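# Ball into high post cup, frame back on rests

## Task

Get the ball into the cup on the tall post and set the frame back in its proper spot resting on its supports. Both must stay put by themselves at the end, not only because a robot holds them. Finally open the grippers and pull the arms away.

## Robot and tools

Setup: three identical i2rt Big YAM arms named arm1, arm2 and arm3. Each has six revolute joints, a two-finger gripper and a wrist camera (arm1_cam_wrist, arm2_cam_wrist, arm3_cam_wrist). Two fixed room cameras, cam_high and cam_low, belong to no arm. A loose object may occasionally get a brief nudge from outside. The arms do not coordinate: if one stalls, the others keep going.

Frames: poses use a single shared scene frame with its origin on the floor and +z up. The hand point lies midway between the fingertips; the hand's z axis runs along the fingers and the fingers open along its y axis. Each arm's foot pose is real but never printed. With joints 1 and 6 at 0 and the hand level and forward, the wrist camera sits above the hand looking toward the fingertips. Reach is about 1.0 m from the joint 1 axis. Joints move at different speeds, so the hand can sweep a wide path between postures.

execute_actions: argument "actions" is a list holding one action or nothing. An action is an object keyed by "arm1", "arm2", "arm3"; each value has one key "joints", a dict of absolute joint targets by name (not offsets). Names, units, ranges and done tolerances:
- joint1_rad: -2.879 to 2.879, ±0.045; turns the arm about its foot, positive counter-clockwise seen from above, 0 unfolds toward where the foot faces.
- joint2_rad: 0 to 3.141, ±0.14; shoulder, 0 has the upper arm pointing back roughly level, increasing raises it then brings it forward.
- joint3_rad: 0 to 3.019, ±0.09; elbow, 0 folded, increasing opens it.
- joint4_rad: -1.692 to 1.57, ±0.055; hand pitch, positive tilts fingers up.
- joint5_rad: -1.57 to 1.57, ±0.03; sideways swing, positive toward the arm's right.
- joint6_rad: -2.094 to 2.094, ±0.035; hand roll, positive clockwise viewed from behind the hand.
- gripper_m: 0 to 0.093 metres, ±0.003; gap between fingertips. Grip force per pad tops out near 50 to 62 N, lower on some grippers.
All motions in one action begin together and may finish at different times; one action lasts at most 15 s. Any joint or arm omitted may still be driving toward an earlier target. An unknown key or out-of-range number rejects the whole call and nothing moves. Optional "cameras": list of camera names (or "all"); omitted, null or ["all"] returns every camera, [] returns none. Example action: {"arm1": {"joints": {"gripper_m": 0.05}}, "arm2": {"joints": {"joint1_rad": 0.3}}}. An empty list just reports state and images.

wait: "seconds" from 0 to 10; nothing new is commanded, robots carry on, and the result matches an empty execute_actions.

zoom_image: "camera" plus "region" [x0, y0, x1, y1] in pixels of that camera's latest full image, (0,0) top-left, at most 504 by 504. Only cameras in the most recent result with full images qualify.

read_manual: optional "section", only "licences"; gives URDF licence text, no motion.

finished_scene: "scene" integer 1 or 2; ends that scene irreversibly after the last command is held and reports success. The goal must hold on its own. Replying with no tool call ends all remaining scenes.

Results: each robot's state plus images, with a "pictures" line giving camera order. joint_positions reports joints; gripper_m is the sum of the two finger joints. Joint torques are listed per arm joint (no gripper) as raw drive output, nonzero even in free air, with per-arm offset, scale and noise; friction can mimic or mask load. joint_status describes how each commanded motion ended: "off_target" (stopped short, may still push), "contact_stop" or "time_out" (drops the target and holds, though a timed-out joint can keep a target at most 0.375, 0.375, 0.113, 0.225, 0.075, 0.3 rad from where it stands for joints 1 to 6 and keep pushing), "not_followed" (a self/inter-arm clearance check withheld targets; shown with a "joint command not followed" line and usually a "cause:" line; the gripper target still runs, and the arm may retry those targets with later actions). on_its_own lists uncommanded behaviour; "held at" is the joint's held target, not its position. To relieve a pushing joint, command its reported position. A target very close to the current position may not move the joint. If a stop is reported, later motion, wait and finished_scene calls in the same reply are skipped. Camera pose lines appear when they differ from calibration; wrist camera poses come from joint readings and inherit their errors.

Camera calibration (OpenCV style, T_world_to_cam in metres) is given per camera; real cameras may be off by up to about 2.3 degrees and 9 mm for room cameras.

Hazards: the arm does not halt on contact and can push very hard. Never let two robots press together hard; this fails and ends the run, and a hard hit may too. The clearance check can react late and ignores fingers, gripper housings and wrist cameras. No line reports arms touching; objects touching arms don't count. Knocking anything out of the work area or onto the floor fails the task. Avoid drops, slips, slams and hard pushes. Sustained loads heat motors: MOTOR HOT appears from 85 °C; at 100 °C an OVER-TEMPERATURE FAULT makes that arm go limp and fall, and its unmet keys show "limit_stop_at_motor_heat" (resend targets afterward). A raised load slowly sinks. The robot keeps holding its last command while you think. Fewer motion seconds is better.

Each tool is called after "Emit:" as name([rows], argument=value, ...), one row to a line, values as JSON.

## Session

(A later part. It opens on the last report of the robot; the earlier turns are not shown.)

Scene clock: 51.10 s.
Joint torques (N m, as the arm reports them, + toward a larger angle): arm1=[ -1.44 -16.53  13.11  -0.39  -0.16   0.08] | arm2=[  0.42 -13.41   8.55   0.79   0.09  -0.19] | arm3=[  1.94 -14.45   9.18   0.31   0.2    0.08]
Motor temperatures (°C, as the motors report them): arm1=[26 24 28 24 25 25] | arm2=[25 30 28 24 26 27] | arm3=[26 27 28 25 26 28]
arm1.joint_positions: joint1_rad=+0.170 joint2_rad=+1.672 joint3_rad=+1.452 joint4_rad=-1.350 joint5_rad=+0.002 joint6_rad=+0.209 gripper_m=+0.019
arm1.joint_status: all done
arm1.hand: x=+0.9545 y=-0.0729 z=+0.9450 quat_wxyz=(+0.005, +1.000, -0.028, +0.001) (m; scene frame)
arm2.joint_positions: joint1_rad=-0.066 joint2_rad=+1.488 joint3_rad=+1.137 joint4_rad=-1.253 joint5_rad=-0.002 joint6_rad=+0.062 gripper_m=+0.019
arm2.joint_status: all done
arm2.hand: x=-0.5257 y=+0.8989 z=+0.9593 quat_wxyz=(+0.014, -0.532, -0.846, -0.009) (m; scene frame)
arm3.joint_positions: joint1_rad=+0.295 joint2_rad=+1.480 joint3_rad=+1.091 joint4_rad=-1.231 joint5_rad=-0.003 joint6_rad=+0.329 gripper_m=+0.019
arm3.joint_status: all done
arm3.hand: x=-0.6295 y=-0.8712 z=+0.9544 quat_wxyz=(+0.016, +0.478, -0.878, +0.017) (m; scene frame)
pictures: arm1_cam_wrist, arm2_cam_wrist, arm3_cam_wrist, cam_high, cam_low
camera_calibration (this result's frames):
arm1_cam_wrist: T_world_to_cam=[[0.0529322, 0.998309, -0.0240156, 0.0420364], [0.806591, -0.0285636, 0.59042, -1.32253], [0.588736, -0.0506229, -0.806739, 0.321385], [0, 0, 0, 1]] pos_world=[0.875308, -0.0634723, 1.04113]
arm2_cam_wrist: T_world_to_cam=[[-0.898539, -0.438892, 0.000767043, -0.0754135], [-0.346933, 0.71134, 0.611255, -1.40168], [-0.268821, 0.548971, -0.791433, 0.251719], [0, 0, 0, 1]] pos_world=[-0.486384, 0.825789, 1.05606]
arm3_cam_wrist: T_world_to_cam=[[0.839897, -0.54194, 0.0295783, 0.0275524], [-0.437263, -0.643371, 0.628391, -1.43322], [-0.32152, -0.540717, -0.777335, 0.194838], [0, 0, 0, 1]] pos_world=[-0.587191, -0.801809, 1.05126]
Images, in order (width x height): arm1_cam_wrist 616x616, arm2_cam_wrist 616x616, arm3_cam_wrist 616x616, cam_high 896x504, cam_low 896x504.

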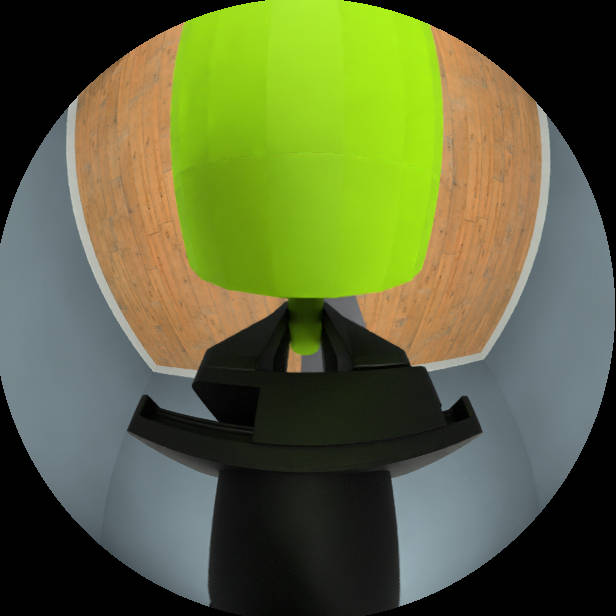

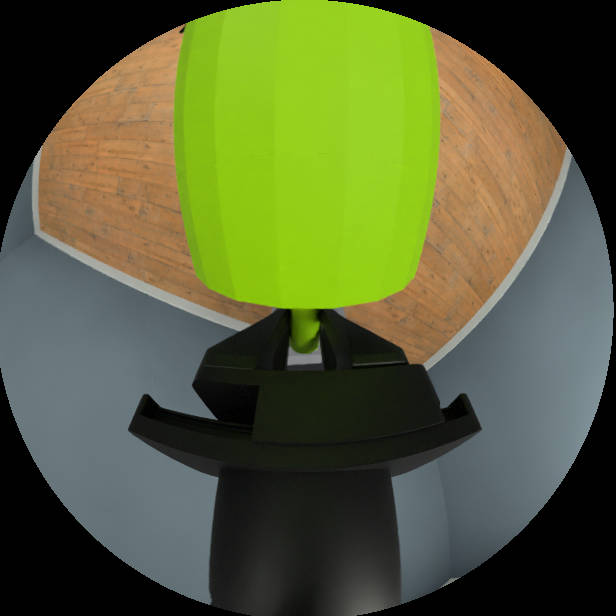

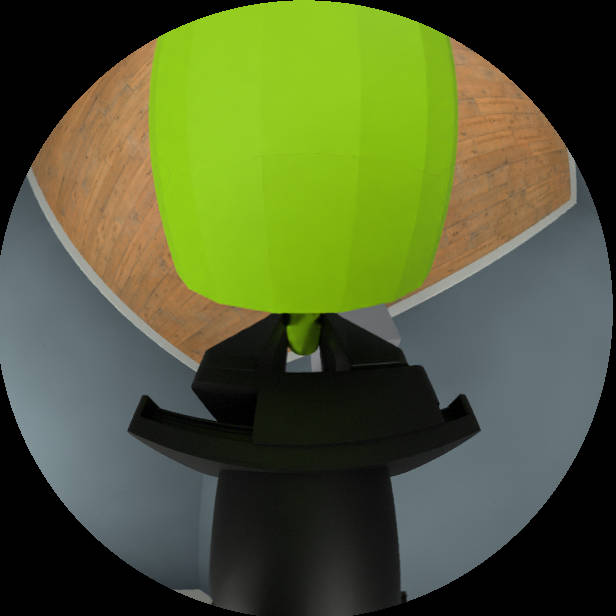

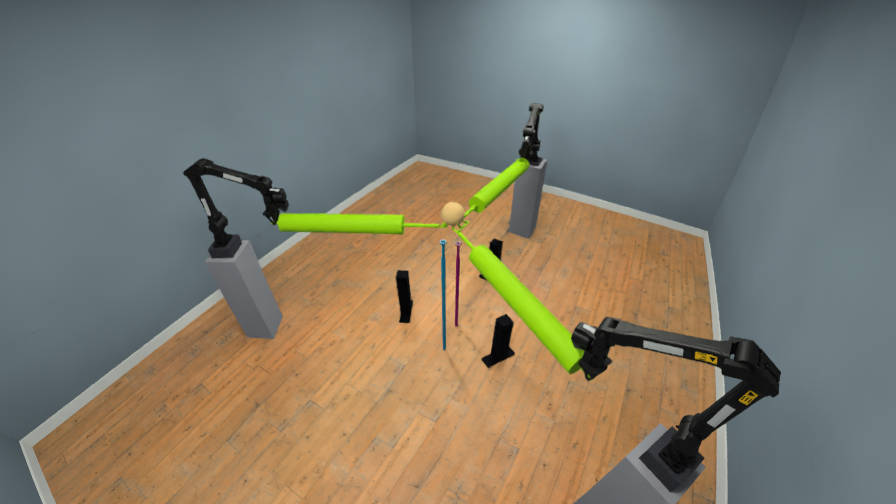

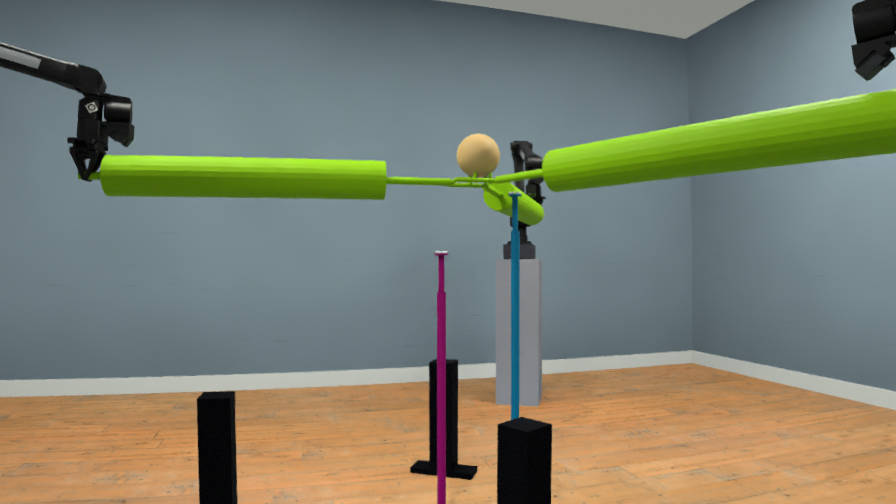

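Emit:
execute_actions([
  {"arm1":{"joints":{"joint1_rad":0.147,"joint2_rad":1.935,"joint3_rad":2.005,"joint4_rad":-1.50,"joint6_rad":0.192}},"arm2":{"joints":{"joint1_rad":-0.357,"joint2_rad":1.345,"joint3_rad":1.086,"joint4_rad":-1.235,"joint6_rad":-0.242}},"arm3":{"joints":{"joint1_rad":0.588,"joint2_rad":1.362,"joint3_rad":1.08,"joint4_rad":-1.225,"joint6_rad":0.647}}},
])

Emit:
zoom_image(camera="cam_low", region=[440, 110, 600, 240])

Emit:
zoom_image(camera="cam_high", region=[390, 180, 510, 280])

Scene clock: 57.13 s.
Joint torques (N m, as the arm reports them, + toward a larger angle): arm1=[ -0.82 -21.69  14.1    0.26  -0.15   0.12] | arm2=[  0.83 -11.36   9.02   1.15  -0.46  -0.22] | arm3=[  1.9  -13.41   9.6    0.63   0.58   0.09]
Motor temperatures (°C, as the motors report them): arm1=[26 25 30 24 25 25] | arm2=[25 30 29 24 26 27] | arm3=[26 27 28 25 26 28]
arm1.joint_positions: joint1_rad=+0.152 joint2_rad=+1.981 joint3_rad=+1.910 joint4_rad=-1.498 joint5_rad=+0.002 joint6_rad=+0.191 gripper_m=+0.019
arm1.joint_status: joint3_rad time_out (moved +0.458 of +0.553); the others done
arm1.on_its_own: joint3_rad reads +1.910 and still pushes toward +2.005 since a time_out
arm1.hand: x=+0.8382 y=-0.0796 z=+0.9508 quat_wxyz=(+0.005, +1.000, -0.028, +0.001) (m; scene frame)
arm2.joint_positions: joint1_rad=-0.354 joint2_rad=+1.379 joint3_rad=+1.050 joint4_rad=-1.252 joint5_rad=+0.010 joint6_rad=-0.228 gripper_m=+0.019
arm2.joint_status: all done
arm2.hand: x=-0.6446 y=+0.8894 z=+0.9686 quat_wxyz=(+0.007, -0.531, -0.847, +0.000) (m; scene frame)
arm3.joint_positions: joint1_rad=+0.589 joint2_rad=+1.401 joint3_rad=+1.037 joint4_rad=-1.229 joint5_rad=-0.013 joint6_rad=+0.623 gripper_m=+0.019
arm3.joint_status: all done
arm3.hand: x=-0.7458 y=-0.8804 z=+0.9641 quat_wxyz=(+0.009, +0.478, -0.878, +0.007) (m; scene frame)
pictures: arm1_cam_wrist, arm2_cam_wrist, arm3_cam_wrist, cam_high, cam_low
camera_calibration (this result's frames):
arm1_cam_wrist: T_world_to_cam=[[0.0529245, 0.998307, -0.0241273, 0.0550458], [0.807015, -0.0285278, 0.589841, -1.23214], [0.588155, -0.0506882, -0.807159, 0.395191], [0, 0, 0, 1]] pos_world=[0.759006, -0.0700713, 1.04708]
arm2_cam_wrist: T_world_to_cam=[[-0.897628, -0.440688, 0.00759987, -0.190856], [-0.34998, 0.723136, 0.595474, -1.43901], [-0.267914, 0.531854, -0.803339, 0.259603], [0, 0, 0, 1]] pos_world=[-0.605392, 0.818424, 1.06689]
arm3_cam_wrist: T_world_to_cam=[[0.839972, -0.542312, 0.018579, 0.130333], [-0.438429, -0.6581, 0.612115, -1.49427], [-0.31973, -0.522305, -0.790551, 0.190281], [0, 0, 0, 1]] pos_world=[-0.703767, -0.813312, 1.06267]
Images, in order (width x height): arm1_cam_wrist 616x616, arm2_cam_wrist 616x616, arm3_cam_wrist 616x616, cam_high 896x504, cam_low 896x504.

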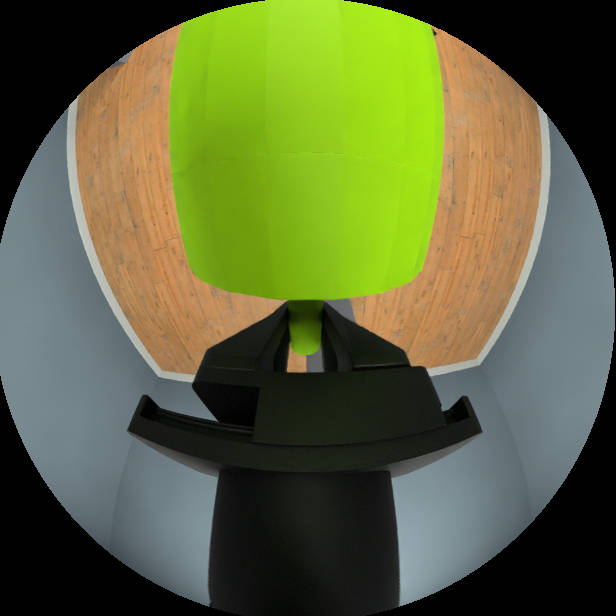

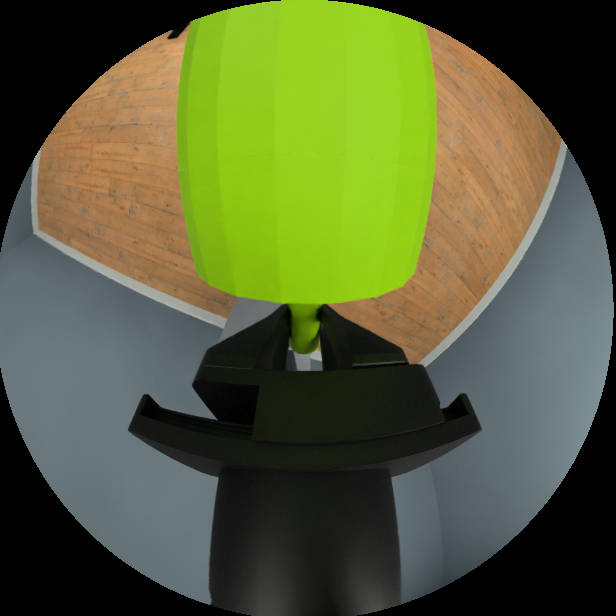

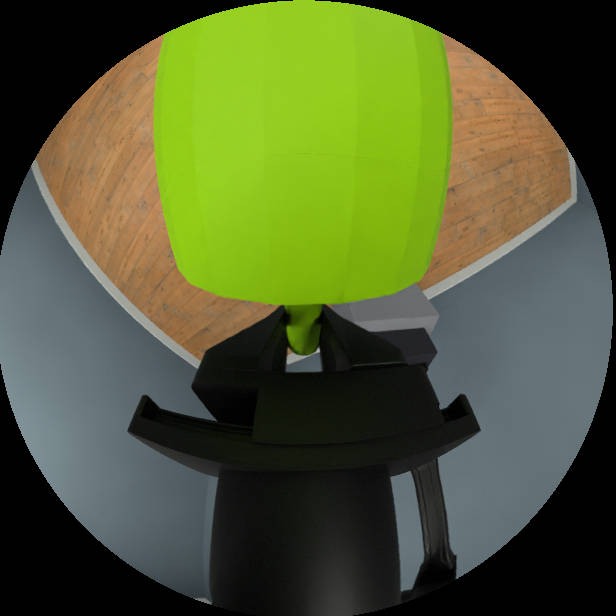

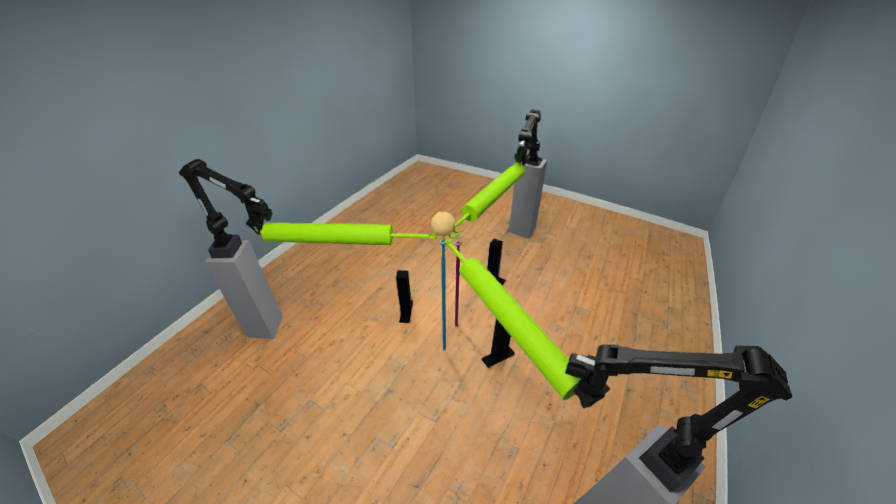

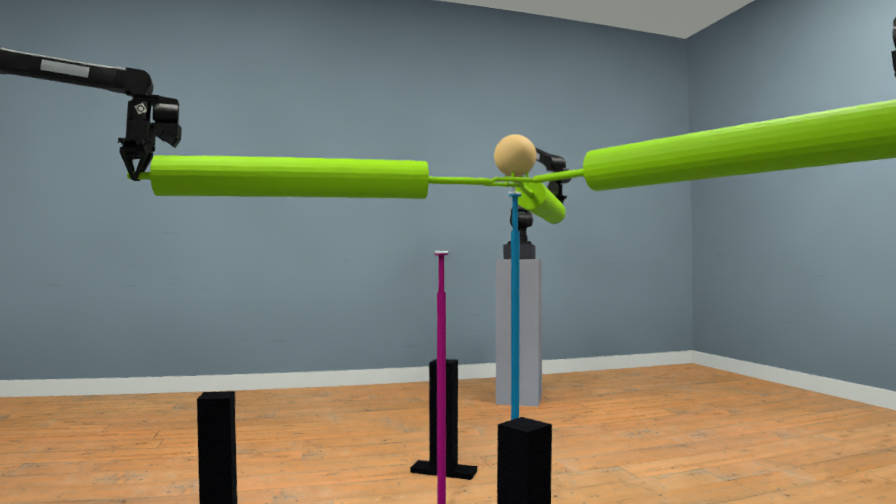

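Region (440, 110, 600, 240) of cam_low's 896x504 image, scaled by 3.150, with more detail than that image has; it fills the top 410 rows of this view, and the rest is white.

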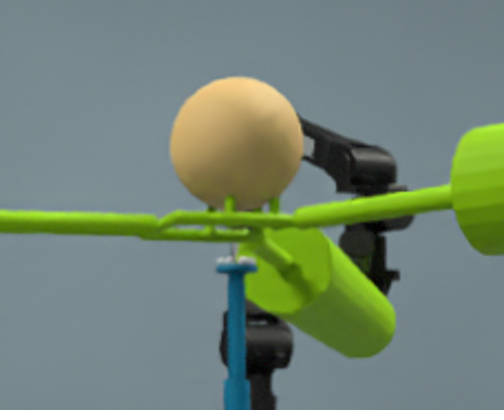

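Region (390, 180, 510, 280) of cam_high's 896x504 image, scaled by 4.200, with more detail than that image has.

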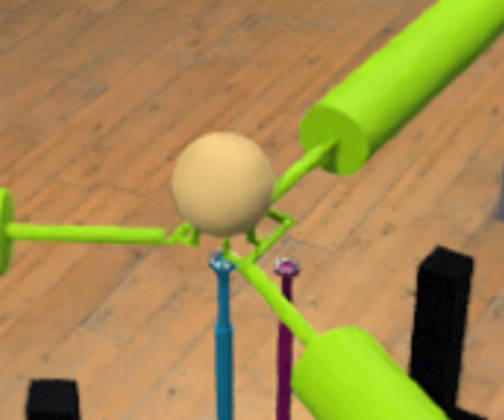

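Emit:
execute_actions([
  {"arm1":{"joints":{"joint2_rad":1.96,"joint3_rad":1.89,"joint4_rad":-1.405}},"arm2":{"joints":{"joint2_rad":1.412,"joint3_rad":1.018,"joint4_rad":-1.137}},"arm3":{"joints":{"joint2_rad":1.434,"joint3_rad":1.017,"joint4_rad":-1.12}}},
], cameras=["cam_low","cam_high"])

Emit:
zoom_image(camera="cam_low", region=[440, 110, 600, 240])

Emit:
zoom_image(camera="cam_high", region=[390, 180, 510, 280])

Scene clock: 59.87 s.
Joint torques (N m, as the arm reports them, + toward a larger angle): arm1=[ -1.04 -20.78  10.08   1.9   -0.16   0.13] | arm2=[  0.44 -11.4    8.1    1.    -0.4   -0.18] | arm3=[  1.57 -10.77   8.67   1.1    0.56   0.07]
Motor temperatures (°C, as the motors report them): arm1=[26 25 30 24 25 25] | arm2=[25 30 29 24 26 27] | arm3=[26 27 28 25 26 28]
arm1.joint_positions: joint1_rad=+0.152 joint2_rad=+1.995 joint3_rad=+1.857 joint4_rad=-1.435 joint5_rad=+0.002 joint6_rad=+0.191 gripper_m=+0.019
arm1.joint_status: all done
arm1.hand: x=+0.8377 y=-0.0800 z=+0.9225 quat_wxyz=(+0.005, +1.000, -0.028, +0.003) (m; scene frame)
arm2.joint_positions: joint1_rad=-0.354 joint2_rad=+1.435 joint3_rad=+0.991 joint4_rad=-1.157 joint5_rad=+0.008 joint6_rad=-0.229 gripper_m=+0.019
arm2.joint_status: all done
arm2.hand: x=-0.6444 y=+0.8892 z=+0.9276 quat_wxyz=(+0.014, -0.531, -0.847, -0.008) (m; scene frame)
arm3.joint_positions: joint1_rad=+0.589 joint2_rad=+1.455 joint3_rad=+0.982 joint4_rad=-1.134 joint5_rad=-0.013 joint6_rad=+0.624 gripper_m=+0.019
arm3.joint_status: all done
arm3.hand: x=-0.7459 y=-0.8798 z=+0.9257 quat_wxyz=(+0.012, +0.478, -0.878, +0.013) (m; scene frame)
pictures: cam_high, cam_low
Images, in order (width x height): cam_high 896x504, cam_low 896x504.

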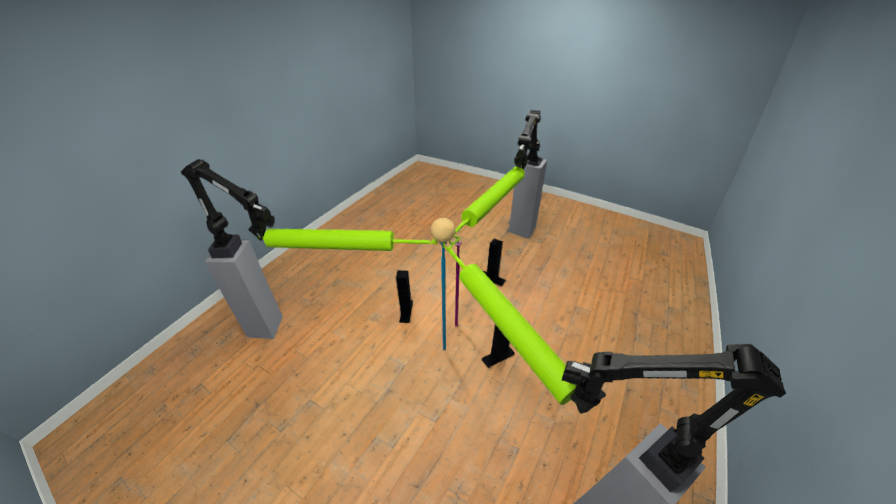

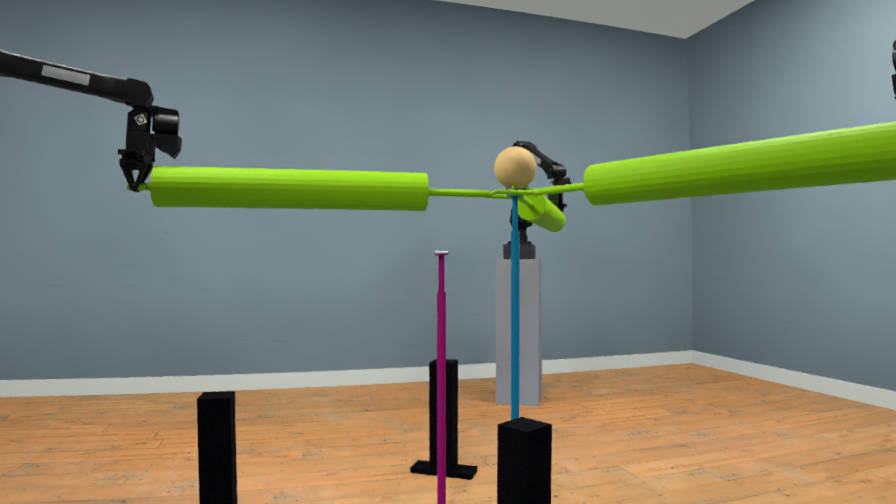

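Region (440, 110, 600, 240) of cam_low's 896x504 image, scaled by 3.150, with more detail than that image has; it fills the top 410 rows of this view, and the rest is white.

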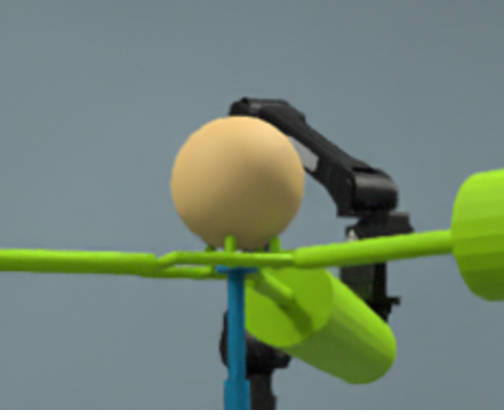

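Region (390, 180, 510, 280) of cam_high's 896x504 image, scaled by 4.200, with more detail than that image has.

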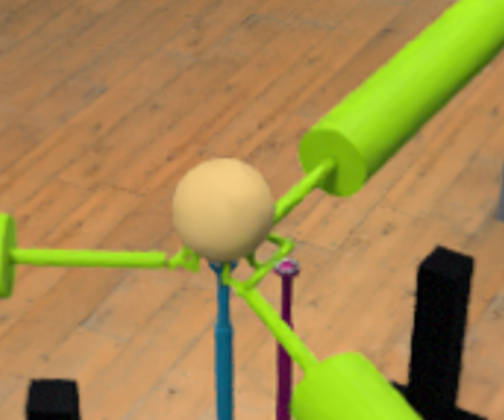

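Emit:
execute_actions([
  {"arm1":{"joints":{"joint2_rad":1.975,"joint3_rad":1.808,"joint4_rad":-1.315}},"arm2":{"joints":{"joint2_rad":1.438,"joint3_rad":0.96,"joint4_rad":-1.037}},"arm3":{"joints":{"joint2_rad":1.465,"joint3_rad":0.963,"joint4_rad":-1.022}}},
], cameras=["cam_low","cam_high"])

Emit:
zoom_image(camera="cam_low", region=[440, 110, 600, 240])

Emit:
zoom_image(camera="cam_high", region=[390, 180, 510, 280])

Scene clock: 61.60 s.
Joint torques (N m, as the arm reports them, + toward a larger angle): arm1=[ -0.83 -20.12   9.2    1.84  -0.15   0.13] | arm2=[ 0.7  -9.6   7.38  1.49 -0.4  -0.19] | arm3=[  1.53 -10.74   7.93   1.78   0.56   0.08]
Motor temperatures (°C, as the motors report them): arm1=[26 25 30 24 25 25] | arm2=[25 30 29 24 26 27] | arm3=[26 27 28 25 26 28]
arm1.joint_positions: joint1_rad=+0.152 joint2_rad=+2.000 joint3_rad=+1.785 joint4_rad=-1.342 joint5_rad=+0.002 joint6_rad=+0.191 gripper_m=+0.019
arm1.joint_status: all done
arm1.hand: x=+0.8376 y=-0.0804 z=+0.8921 quat_wxyz=(+0.006, +1.000, -0.028, -0.005) (m; scene frame)
arm2.joint_positions: joint1_rad=-0.354 joint2_rad=+1.448 joint3_rad=+0.940 joint4_rad=-1.066 joint5_rad=+0.008 joint6_rad=-0.229 gripper_m=+0.019
arm2.joint_status: all done
arm2.hand: x=-0.6443 y=+0.8889 z=+0.9058 quat_wxyz=(+0.004, -0.531, -0.847, +0.002) (m; scene frame)
arm3.joint_positions: joint1_rad=+0.589 joint2_rad=+1.475 joint3_rad=+0.935 joint4_rad=-1.046 joint5_rad=-0.012 joint6_rad=+0.624 gripper_m=+0.019
arm3.joint_status: all done
arm3.hand: x=-0.7458 y=-0.8794 z=+0.9025 quat_wxyz=(+0.007, +0.478, -0.878, +0.004) (m; scene frame)
pictures: cam_high, cam_low
Images, in order (width x height): cam_high 896x504, cam_low 896x504.

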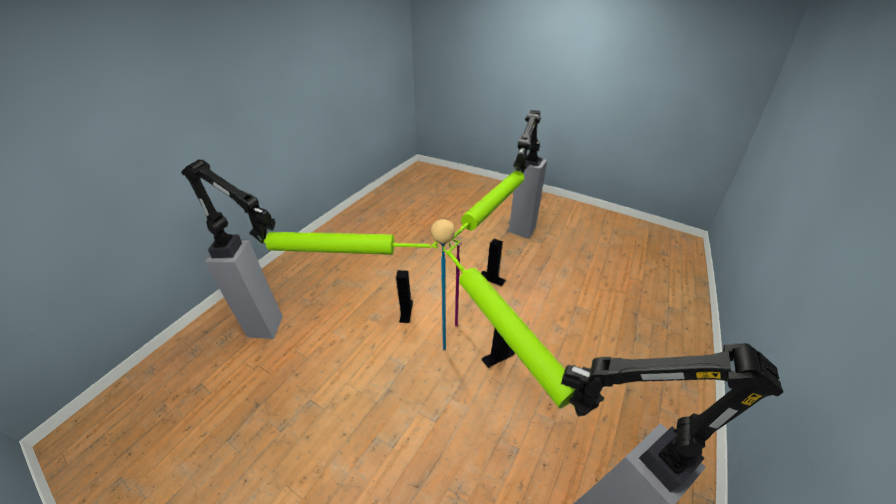

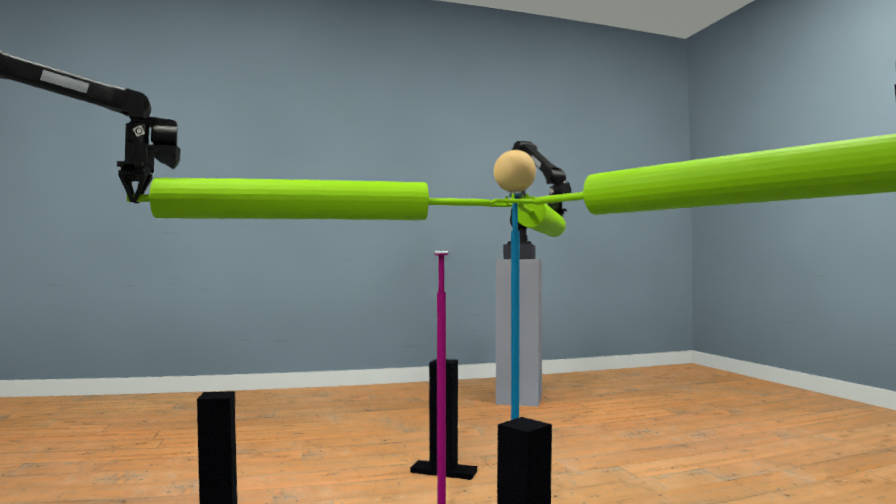

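Region (440, 110, 600, 240) of cam_low's 896x504 image, scaled by 3.150, with more detail than that image has; it fills the top 410 rows of this view, and the rest is white.

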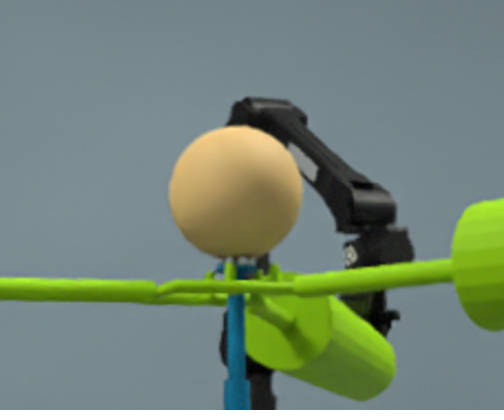

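Region (390, 180, 510, 280) of cam_high's 896x504 image, scaled by 4.200, with more detail than that image has.

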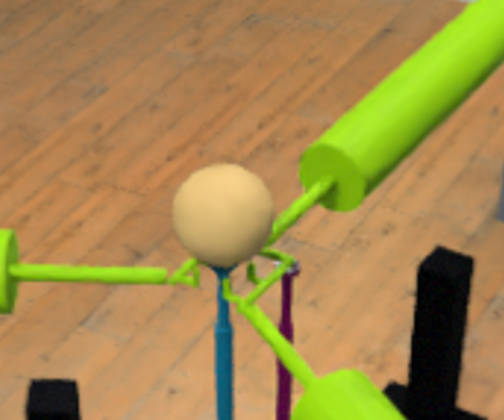

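Emit:
execute_actions([
  {"arm1":{"joints":{"joint2_rad":2.015,"joint3_rad":1.74,"joint4_rad":-1.228}},"arm2":{"joints":{"joint2_rad":1.51,"joint3_rad":0.902,"joint4_rad":-0.915}},"arm3":{"joints":{"joint2_rad":1.54,"joint3_rad":0.907,"joint4_rad":-0.90}}},
], cameras=["cam_low","cam_high"])

Emit:
zoom_image(camera="cam_low", region=[440, 130, 600, 260])

Emit:
zoom_image(camera="cam_high", region=[390, 190, 510, 290])

Scene clock: 63.80 s.
Joint torques (N m, as the arm reports them, + toward a larger angle): arm1=[ -0.8  -20.63   8.92   1.21  -0.14   0.13] | arm2=[  0.33 -11.12   6.72   1.23  -0.37  -0.19] | arm3=[  1.12 -12.7    7.19   1.28   0.54   0.04]
Motor temperatures (°C, as the motors report them): arm1=[26 25 30 24 25 25] | arm2=[25 29 29 24 26 27] | arm3=[26 27 28 25 26 28]
arm1.joint_positions: joint1_rad=+0.152 joint2_rad=+2.047 joint3_rad=+1.720 joint4_rad=-1.242 joint5_rad=+0.002 joint6_rad=+0.191 gripper_m=+0.019
arm1.joint_status: all done
arm1.hand: x=+0.8375 y=-0.0811 z=+0.8406 quat_wxyz=(+0.005, +1.000, -0.028, +0.001) (m; scene frame)
arm2.joint_positions: joint1_rad=-0.354 joint2_rad=+1.532 joint3_rad=+0.884 joint4_rad=-0.935 joint5_rad=+0.008 joint6_rad=-0.229 gripper_m=+0.019
arm2.joint_status: all done
arm2.hand: x=-0.6441 y=+0.8880 z=+0.8578 quat_wxyz=(+0.007, -0.531, -0.847, -0.002) (m; scene frame)
arm3.joint_positions: joint1_rad=+0.589 joint2_rad=+1.560 joint3_rad=+0.882 joint4_rad=-0.916 joint5_rad=-0.012 joint6_rad=+0.624 gripper_m=+0.019
arm3.joint_status: all done
arm3.hand: x=-0.7457 y=-0.8790 z=+0.8552 quat_wxyz=(+0.009, +0.478, -0.878, +0.008) (m; scene frame)
pictures: cam_high, cam_low
Images, in order (width x height): cam_high 896x504, cam_low 896x504.

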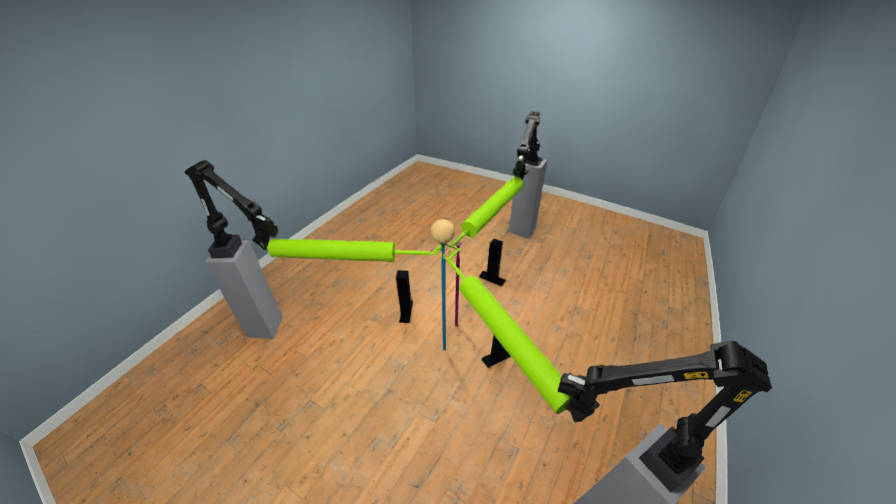

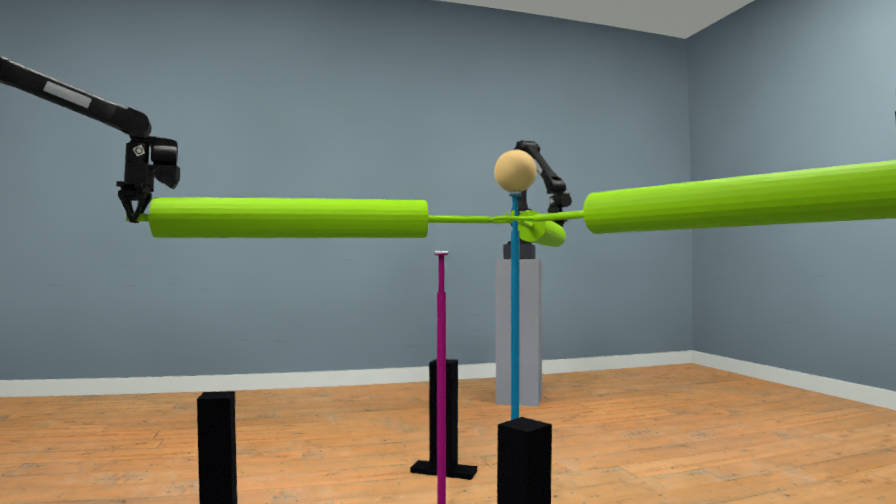

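Region (440, 130, 600, 260) of cam_low's 896x504 image, scaled by 3.150, with more detail than that image has; it fills the top 410 rows of this view, and the rest is white.

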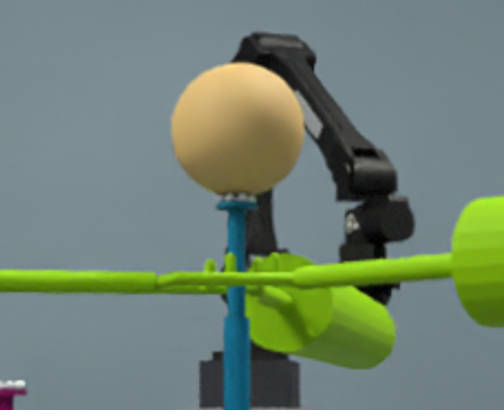

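Region (390, 190, 510, 290) of cam_high's 896x504 image, scaled by 4.200, with more detail than that image has.

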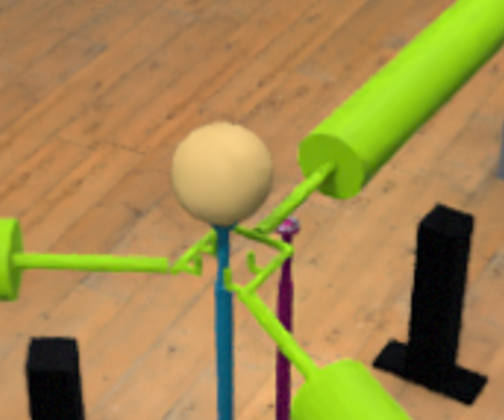

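Emit:
execute_actions([
  {"arm1":{"joints":{"joint1_rad":0.195,"joint2_rad":1.775,"joint3_rad":1.38,"joint4_rad":-1.108,"joint6_rad":0.238}},"arm2":{"joints":{"joint1_rad":-0.115,"joint2_rad":1.595,"joint3_rad":1.035,"joint4_rad":-0.96,"joint6_rad":0.013}},"arm3":{"joints":{"joint1_rad":0.322,"joint2_rad":1.54,"joint3_rad":0.925,"joint4_rad":-0.915,"joint6_rad":0.352}}},
], cameras=["cam_low","cam_high"])

Scene clock: 66.37 s.
Joint torques (N m, as the arm reports them, + toward a larger angle): arm1=[ -0.21 -15.94   8.36   1.59  -0.19   0.19] | arm2=[  1.43 -12.01   8.65  -0.09  -0.25   0.02] | arm3=[  1.41 -12.43   8.45   0.48   0.34  -0.18]
Motor temperatures (°C, as the motors report them): arm1=[26 26 30 24 25 25] | arm2=[25 29 29 24 26 27] | arm3=[26 27 28 25 27 28]
arm1.joint_positions: joint1_rad=+0.193 joint2_rad=+1.794 joint3_rad=+1.363 joint4_rad=-1.131 joint5_rad=+0.003 joint6_rad=+0.231 gripper_m=+0.019
arm1.joint_status: all done
arm1.hand: x=+0.9363 y=-0.0887 z=+0.8533 quat_wxyz=(+0.006, +1.000, -0.028, -0.003) (m; scene frame)
arm2.joint_positions: joint1_rad=-0.122 joint2_rad=+1.610 joint3_rad=+0.990 joint4_rad=-0.952 joint5_rad=+0.006 joint6_rad=+0.004 gripper_m=+0.019
arm2.joint_status: all done
arm2.hand: x=-0.5443 y=+0.8820 z=+0.8610 quat_wxyz=(+0.002, -0.531, -0.847, +0.002) (m; scene frame)
arm3.joint_positions: joint1_rad=+0.324 joint2_rad=+1.560 joint3_rad=+0.882 joint4_rad=-0.916 joint5_rad=-0.007 joint6_rad=+0.360 gripper_m=+0.019
arm3.joint_status: all done
arm3.hand: x=-0.6452 y=-0.8868 z=+0.8556 quat_wxyz=(+0.009, +0.478, -0.878, +0.006) (m; scene frame)
pictures: cam_high, cam_low
Images, in order (width x height): cam_high 896x504, cam_low 896x504.

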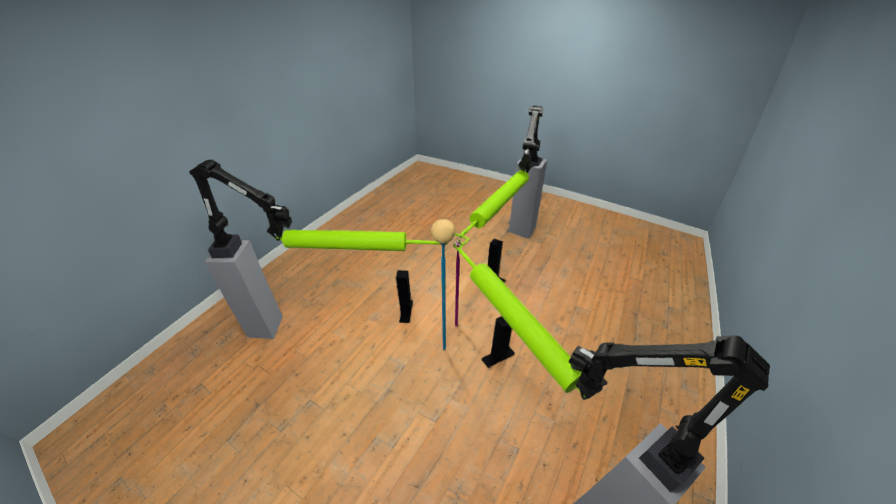

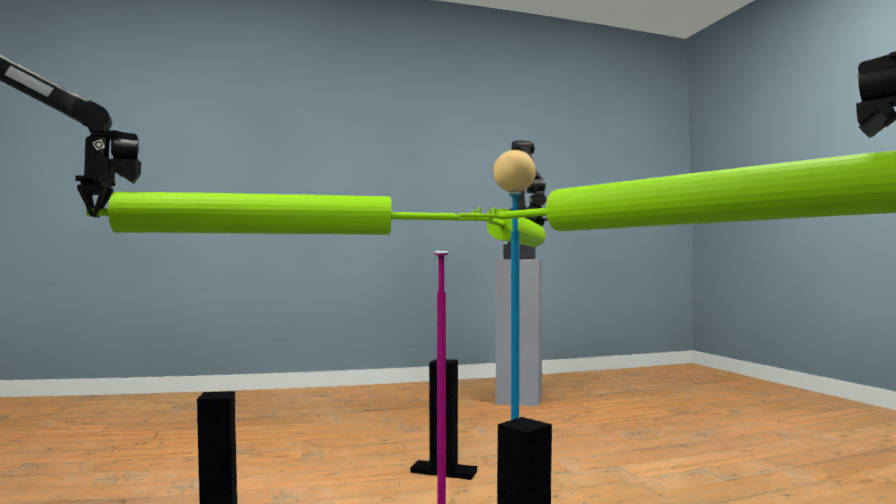

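Emit:
execute_actions([
  {"arm1":{"joints":{"joint1_rad":0.212,"joint2_rad":1.47,"joint3_rad":0.965,"joint4_rad":-1.018,"joint6_rad":0.255}},"arm2":{"joints":{"joint1_rad":0.157,"joint2_rad":1.735,"joint3_rad":1.225,"joint4_rad":-1.008,"joint6_rad":0.284}},"arm3":{"joints":{"joint1_rad":0.035,"joint2_rad":1.688,"joint3_rad":1.125,"joint4_rad":-0.975,"joint6_rad":0.068}}},
], cameras=["cam_low"])

Scene clock: 69.37 s.
Joint torques (N m, as the arm reports them, + toward a larger angle): arm1=[  0.42 -10.5    7.74   1.35  -0.18   0.21] | arm2=[  1.07 -15.27   8.89   0.13  -0.13  -0.03] | arm3=[  1.08 -15.34   8.61   0.     0.13  -0.22]
Motor temperatures (°C, as the motors report them): arm1=[26 26 30 24 25 25] | arm2=[25 29 30 24 26 27] | arm3=[26 27 29 25 26 28]
arm1.joint_positions: joint1_rad=+0.203 joint2_rad=+1.484 joint3_rad=+0.952 joint4_rad=-1.036 joint5_rad=+0.003 joint6_rad=+0.246 gripper_m=+0.019
arm1.joint_status: all done
arm1.hand: x=+1.0698 y=-0.0694 z=+0.8480 quat_wxyz=(+0.005, +1.000, -0.030, +0.000) (m; scene frame)
arm2.joint_positions: joint1_rad=+0.156 joint2_rad=+1.763 joint3_rad=+1.178 joint4_rad=-1.005 joint5_rad=+0.003 joint6_rad=+0.282 gripper_m=+0.019
arm2.joint_status: all done
arm2.hand: x=-0.4087 y=+0.9021 z=+0.8552 quat_wxyz=(+0.010, -0.532, -0.847, -0.001) (m; scene frame)
arm3.joint_positions: joint1_rad=+0.037 joint2_rad=+1.711 joint3_rad=+1.083 joint4_rad=-0.969 joint5_rad=-0.002 joint6_rad=+0.075 gripper_m=+0.019
arm3.joint_status: all done
arm3.hand: x=-0.5110 y=-0.8662 z=+0.8569 quat_wxyz=(+0.010, +0.477, -0.879, +0.006) (m; scene frame)
pictures: cam_low
Images, in order (width x height): cam_low 896x504.

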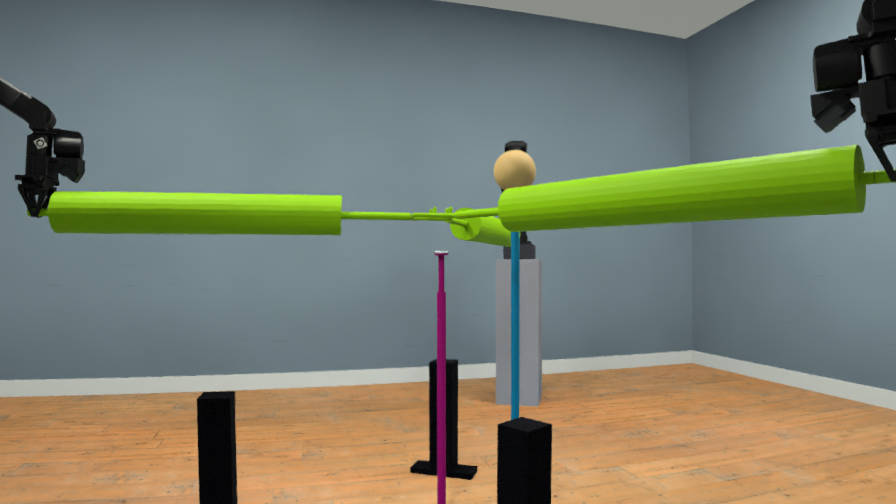

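Emit:
execute_actions([
  {"arm1":{"joints":{"joint1_rad":0.212,"joint2_rad":1.135,"joint3_rad":0.59,"joint4_rad":-0.99,"joint6_rad":0.236}},"arm2":{"joints":{"joint1_rad":0.328,"joint2_rad":1.945,"joint3_rad":1.497,"joint4_rad":-1.056,"joint6_rad":0.445}},"arm3":{"joints":{"joint1_rad":-0.187,"joint2_rad":1.916,"joint3_rad":1.408,"joint4_rad":-1.026,"joint6_rad":-0.166}}},
], cameras=["cam_low"])

Scene clock: 71.50 s.
Joint torques (N m, as the arm reports them, + toward a larger angle): arm1=[ 0.24 -5.23  7.46  0.92 -0.18  0.14] | arm2=[  0.72 -18.14   9.66  -0.1    0.14  -0.11] | arm3=[  1.68 -18.78   9.41   0.14  -0.16  -0.18]
Motor temperatures (°C, as the motors report them): arm1=[26 25 30 24 25 25] | arm2=[25 30 30 24 26 27] | arm3=[26 27 29 25 26 28]
arm1.joint_positions: joint1_rad=+0.203 joint2_rad=+1.149 joint3_rad=+0.580 joint4_rad=-0.999 joint5_rad=+0.003 joint6_rad=+0.235 gripper_m=+0.019
arm1.joint_status: all done
arm1.hand: x=+1.2029 y=-0.0448 z=+0.8262 quat_wxyz=(+0.005, +1.000, -0.025, +0.000) (m; scene frame)
arm2.joint_positions: joint1_rad=+0.327 joint2_rad=+1.974 joint3_rad=+1.440 joint4_rad=-1.047 joint5_rad=-0.002 joint6_rad=+0.442 gripper_m=+0.019
arm2.joint_status: all done
arm2.hand: x=-0.2859 y=+0.9093 z=+0.8345 quat_wxyz=(+0.005, -0.527, -0.850, -0.001) (m; scene frame)
arm3.joint_positions: joint1_rad=-0.190 joint2_rad=+1.942 joint3_rad=+1.357 joint4_rad=-1.017 joint5_rad=+0.008 joint6_rad=-0.162 gripper_m=+0.019
arm3.joint_status: all done
arm3.hand: x=-0.3684 y=-0.8594 z=+0.8334 quat_wxyz=(+0.012, +0.481, -0.877, +0.009) (m; scene frame)
pictures: cam_low
Images, in order (width x height): cam_low 896x504.

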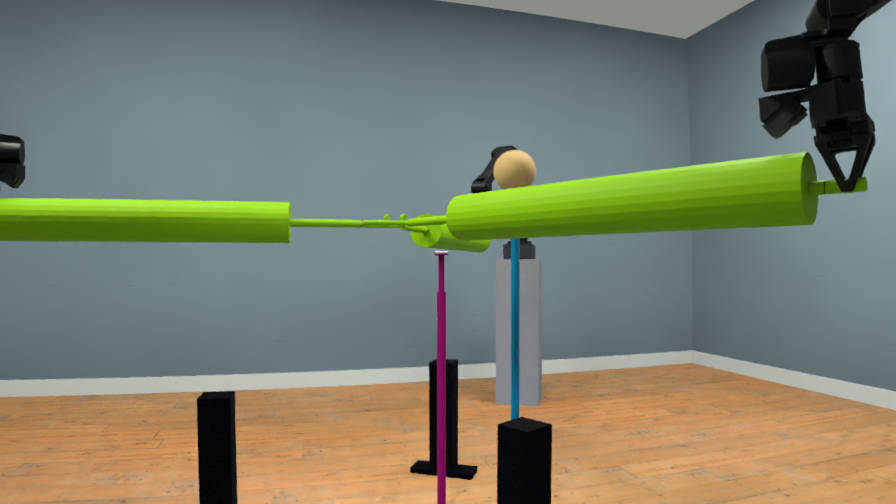

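Emit:
execute_actions([
  {"arm1":{"joints":{"joint2_rad":1.498,"joint3_rad":0.448,"joint4_rad":-0.495}},"arm2":{"joints":{"joint2_rad":2.135,"joint3_rad":1.403,"joint4_rad":-0.793}},"arm3":{"joints":{"joint2_rad":2.118,"joint3_rad":1.33,"joint4_rad":-0.756}}},
], cameras=["cam_low"])

Scene clock: 73.73 s.
Joint torques (N m, as the arm reports them, + toward a larger angle): arm1=[ 0.3  -6.65  4.37  1.28 -0.17  0.14] | arm2=[  1.   -20.54   4.96   0.25   0.14  -0.08] | arm3=[  2.07 -21.89   5.27   0.55  -0.25  -0.15]
Motor temperatures (°C, as the motors report them): arm1=[26 25 30 24 25 25] | arm2=[25 30 30 24 26 27] | arm3=[26 27 29 25 26 28]
arm1.joint_positions: joint1_rad=+0.203 joint2_rad=+1.507 joint3_rad=+0.443 joint4_rad=-0.512 joint5_rad=+0.003 joint6_rad=+0.235 gripper_m=+0.019
arm1.joint_status: all done
arm1.hand: x=+1.2048 y=-0.0460 z=+0.7071 quat_wxyz=(+0.005, +1.000, -0.025, +0.004) (m; scene frame)
arm2.joint_positions: joint1_rad=+0.329 joint2_rad=+2.182 joint3_rad=+1.397 joint4_rad=-0.794 joint5_rad=-0.002 joint6_rad=+0.446 gripper_m=+0.019
arm2.joint_status: all done
arm2.hand: x=-0.2825 y=+0.9077 z=+0.7084 quat_wxyz=(+0.004, -0.528, -0.849, -0.001) (m; scene frame)
arm3.joint_positions: joint1_rad=-0.192 joint2_rad=+2.161 joint3_rad=+1.320 joint4_rad=-0.760 joint5_rad=+0.010 joint6_rad=-0.167 gripper_m=+0.019
arm3.joint_status: all done
arm3.hand: x=-0.3650 y=-0.8578 z=+0.7083 quat_wxyz=(+0.011, +0.482, -0.876, +0.009) (m; scene frame)
pictures: cam_low
Images, in order (width x height): cam_low 896x504.

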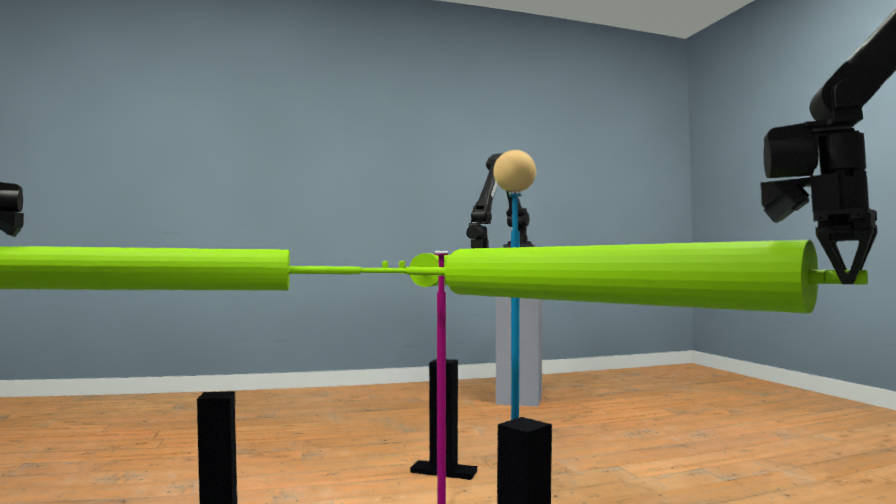

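Emit:
execute_actions([
  {"arm1":{"joints":{"joint2_rad":2.015,"joint3_rad":0.47,"joint4_rad":0.006}},"arm2":{"joints":{"joint2_rad":2.355,"joint3_rad":1.46,"joint4_rad":-0.60}},"arm3":{"joints":{"joint1_rad":-0.178,"joint2_rad":2.352,"joint3_rad":1.392,"joint4_rad":-0.558}}},
], cameras=["cam_low"])

Scene clock: 75.73 s.
Joint torques (N m, as the arm reports them, + toward a larger angle): arm1=[ 0.29 -9.27  0.77  1.41 -0.19  0.14] | arm2=[  0.94 -20.1    6.46   0.15   0.22  -0.06] | arm3=[  1.34 -21.93   5.98   0.67  -0.18  -0.23]
Motor temperatures (°C, as the motors report them): arm1=[26 25 30 24 25 25] | arm2=[25 30 30 24 26 27] | arm3=[26 27 29 25 26 28]
arm1.joint_positions: joint1_rad=+0.204 joint2_rad=+2.022 joint3_rad=+0.467 joint4_rad=-0.012 joint5_rad=+0.003 joint6_rad=+0.235 gripper_m=+0.019
arm1.joint_status: all done
arm1.hand: x=+1.2002 y=-0.0486 z=+0.5878 quat_wxyz=(+0.005, +1.000, -0.024, +0.000) (m; scene frame)
arm2.joint_positions: joint1_rad=+0.325 joint2_rad=+2.392 joint3_rad=+1.419 joint4_rad=-0.597 joint5_rad=-0.003 joint6_rad=+0.446 gripper_m=+0.019
arm2.joint_status: all done
arm2.hand: x=-0.2854 y=+0.9081 z=+0.5997 quat_wxyz=(-0.001, -0.529, -0.848, -0.002) (m; scene frame)
arm3.joint_positions: joint1_rad=-0.179 joint2_rad=+2.390 joint3_rad=+1.357 joint4_rad=-0.563 joint5_rad=+0.008 joint6_rad=-0.159 gripper_m=+0.019
arm3.joint_status: all done
arm3.hand: x=-0.3717 y=-0.8539 z=+0.5972 quat_wxyz=(+0.009, +0.485, -0.875, +0.008) (m; scene frame)
pictures: cam_low
Images, in order (width x height): cam_low 896x504.

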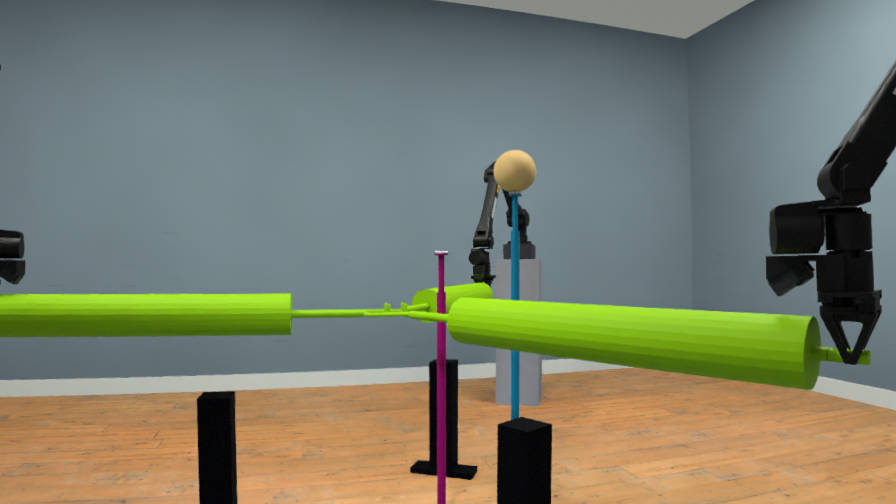

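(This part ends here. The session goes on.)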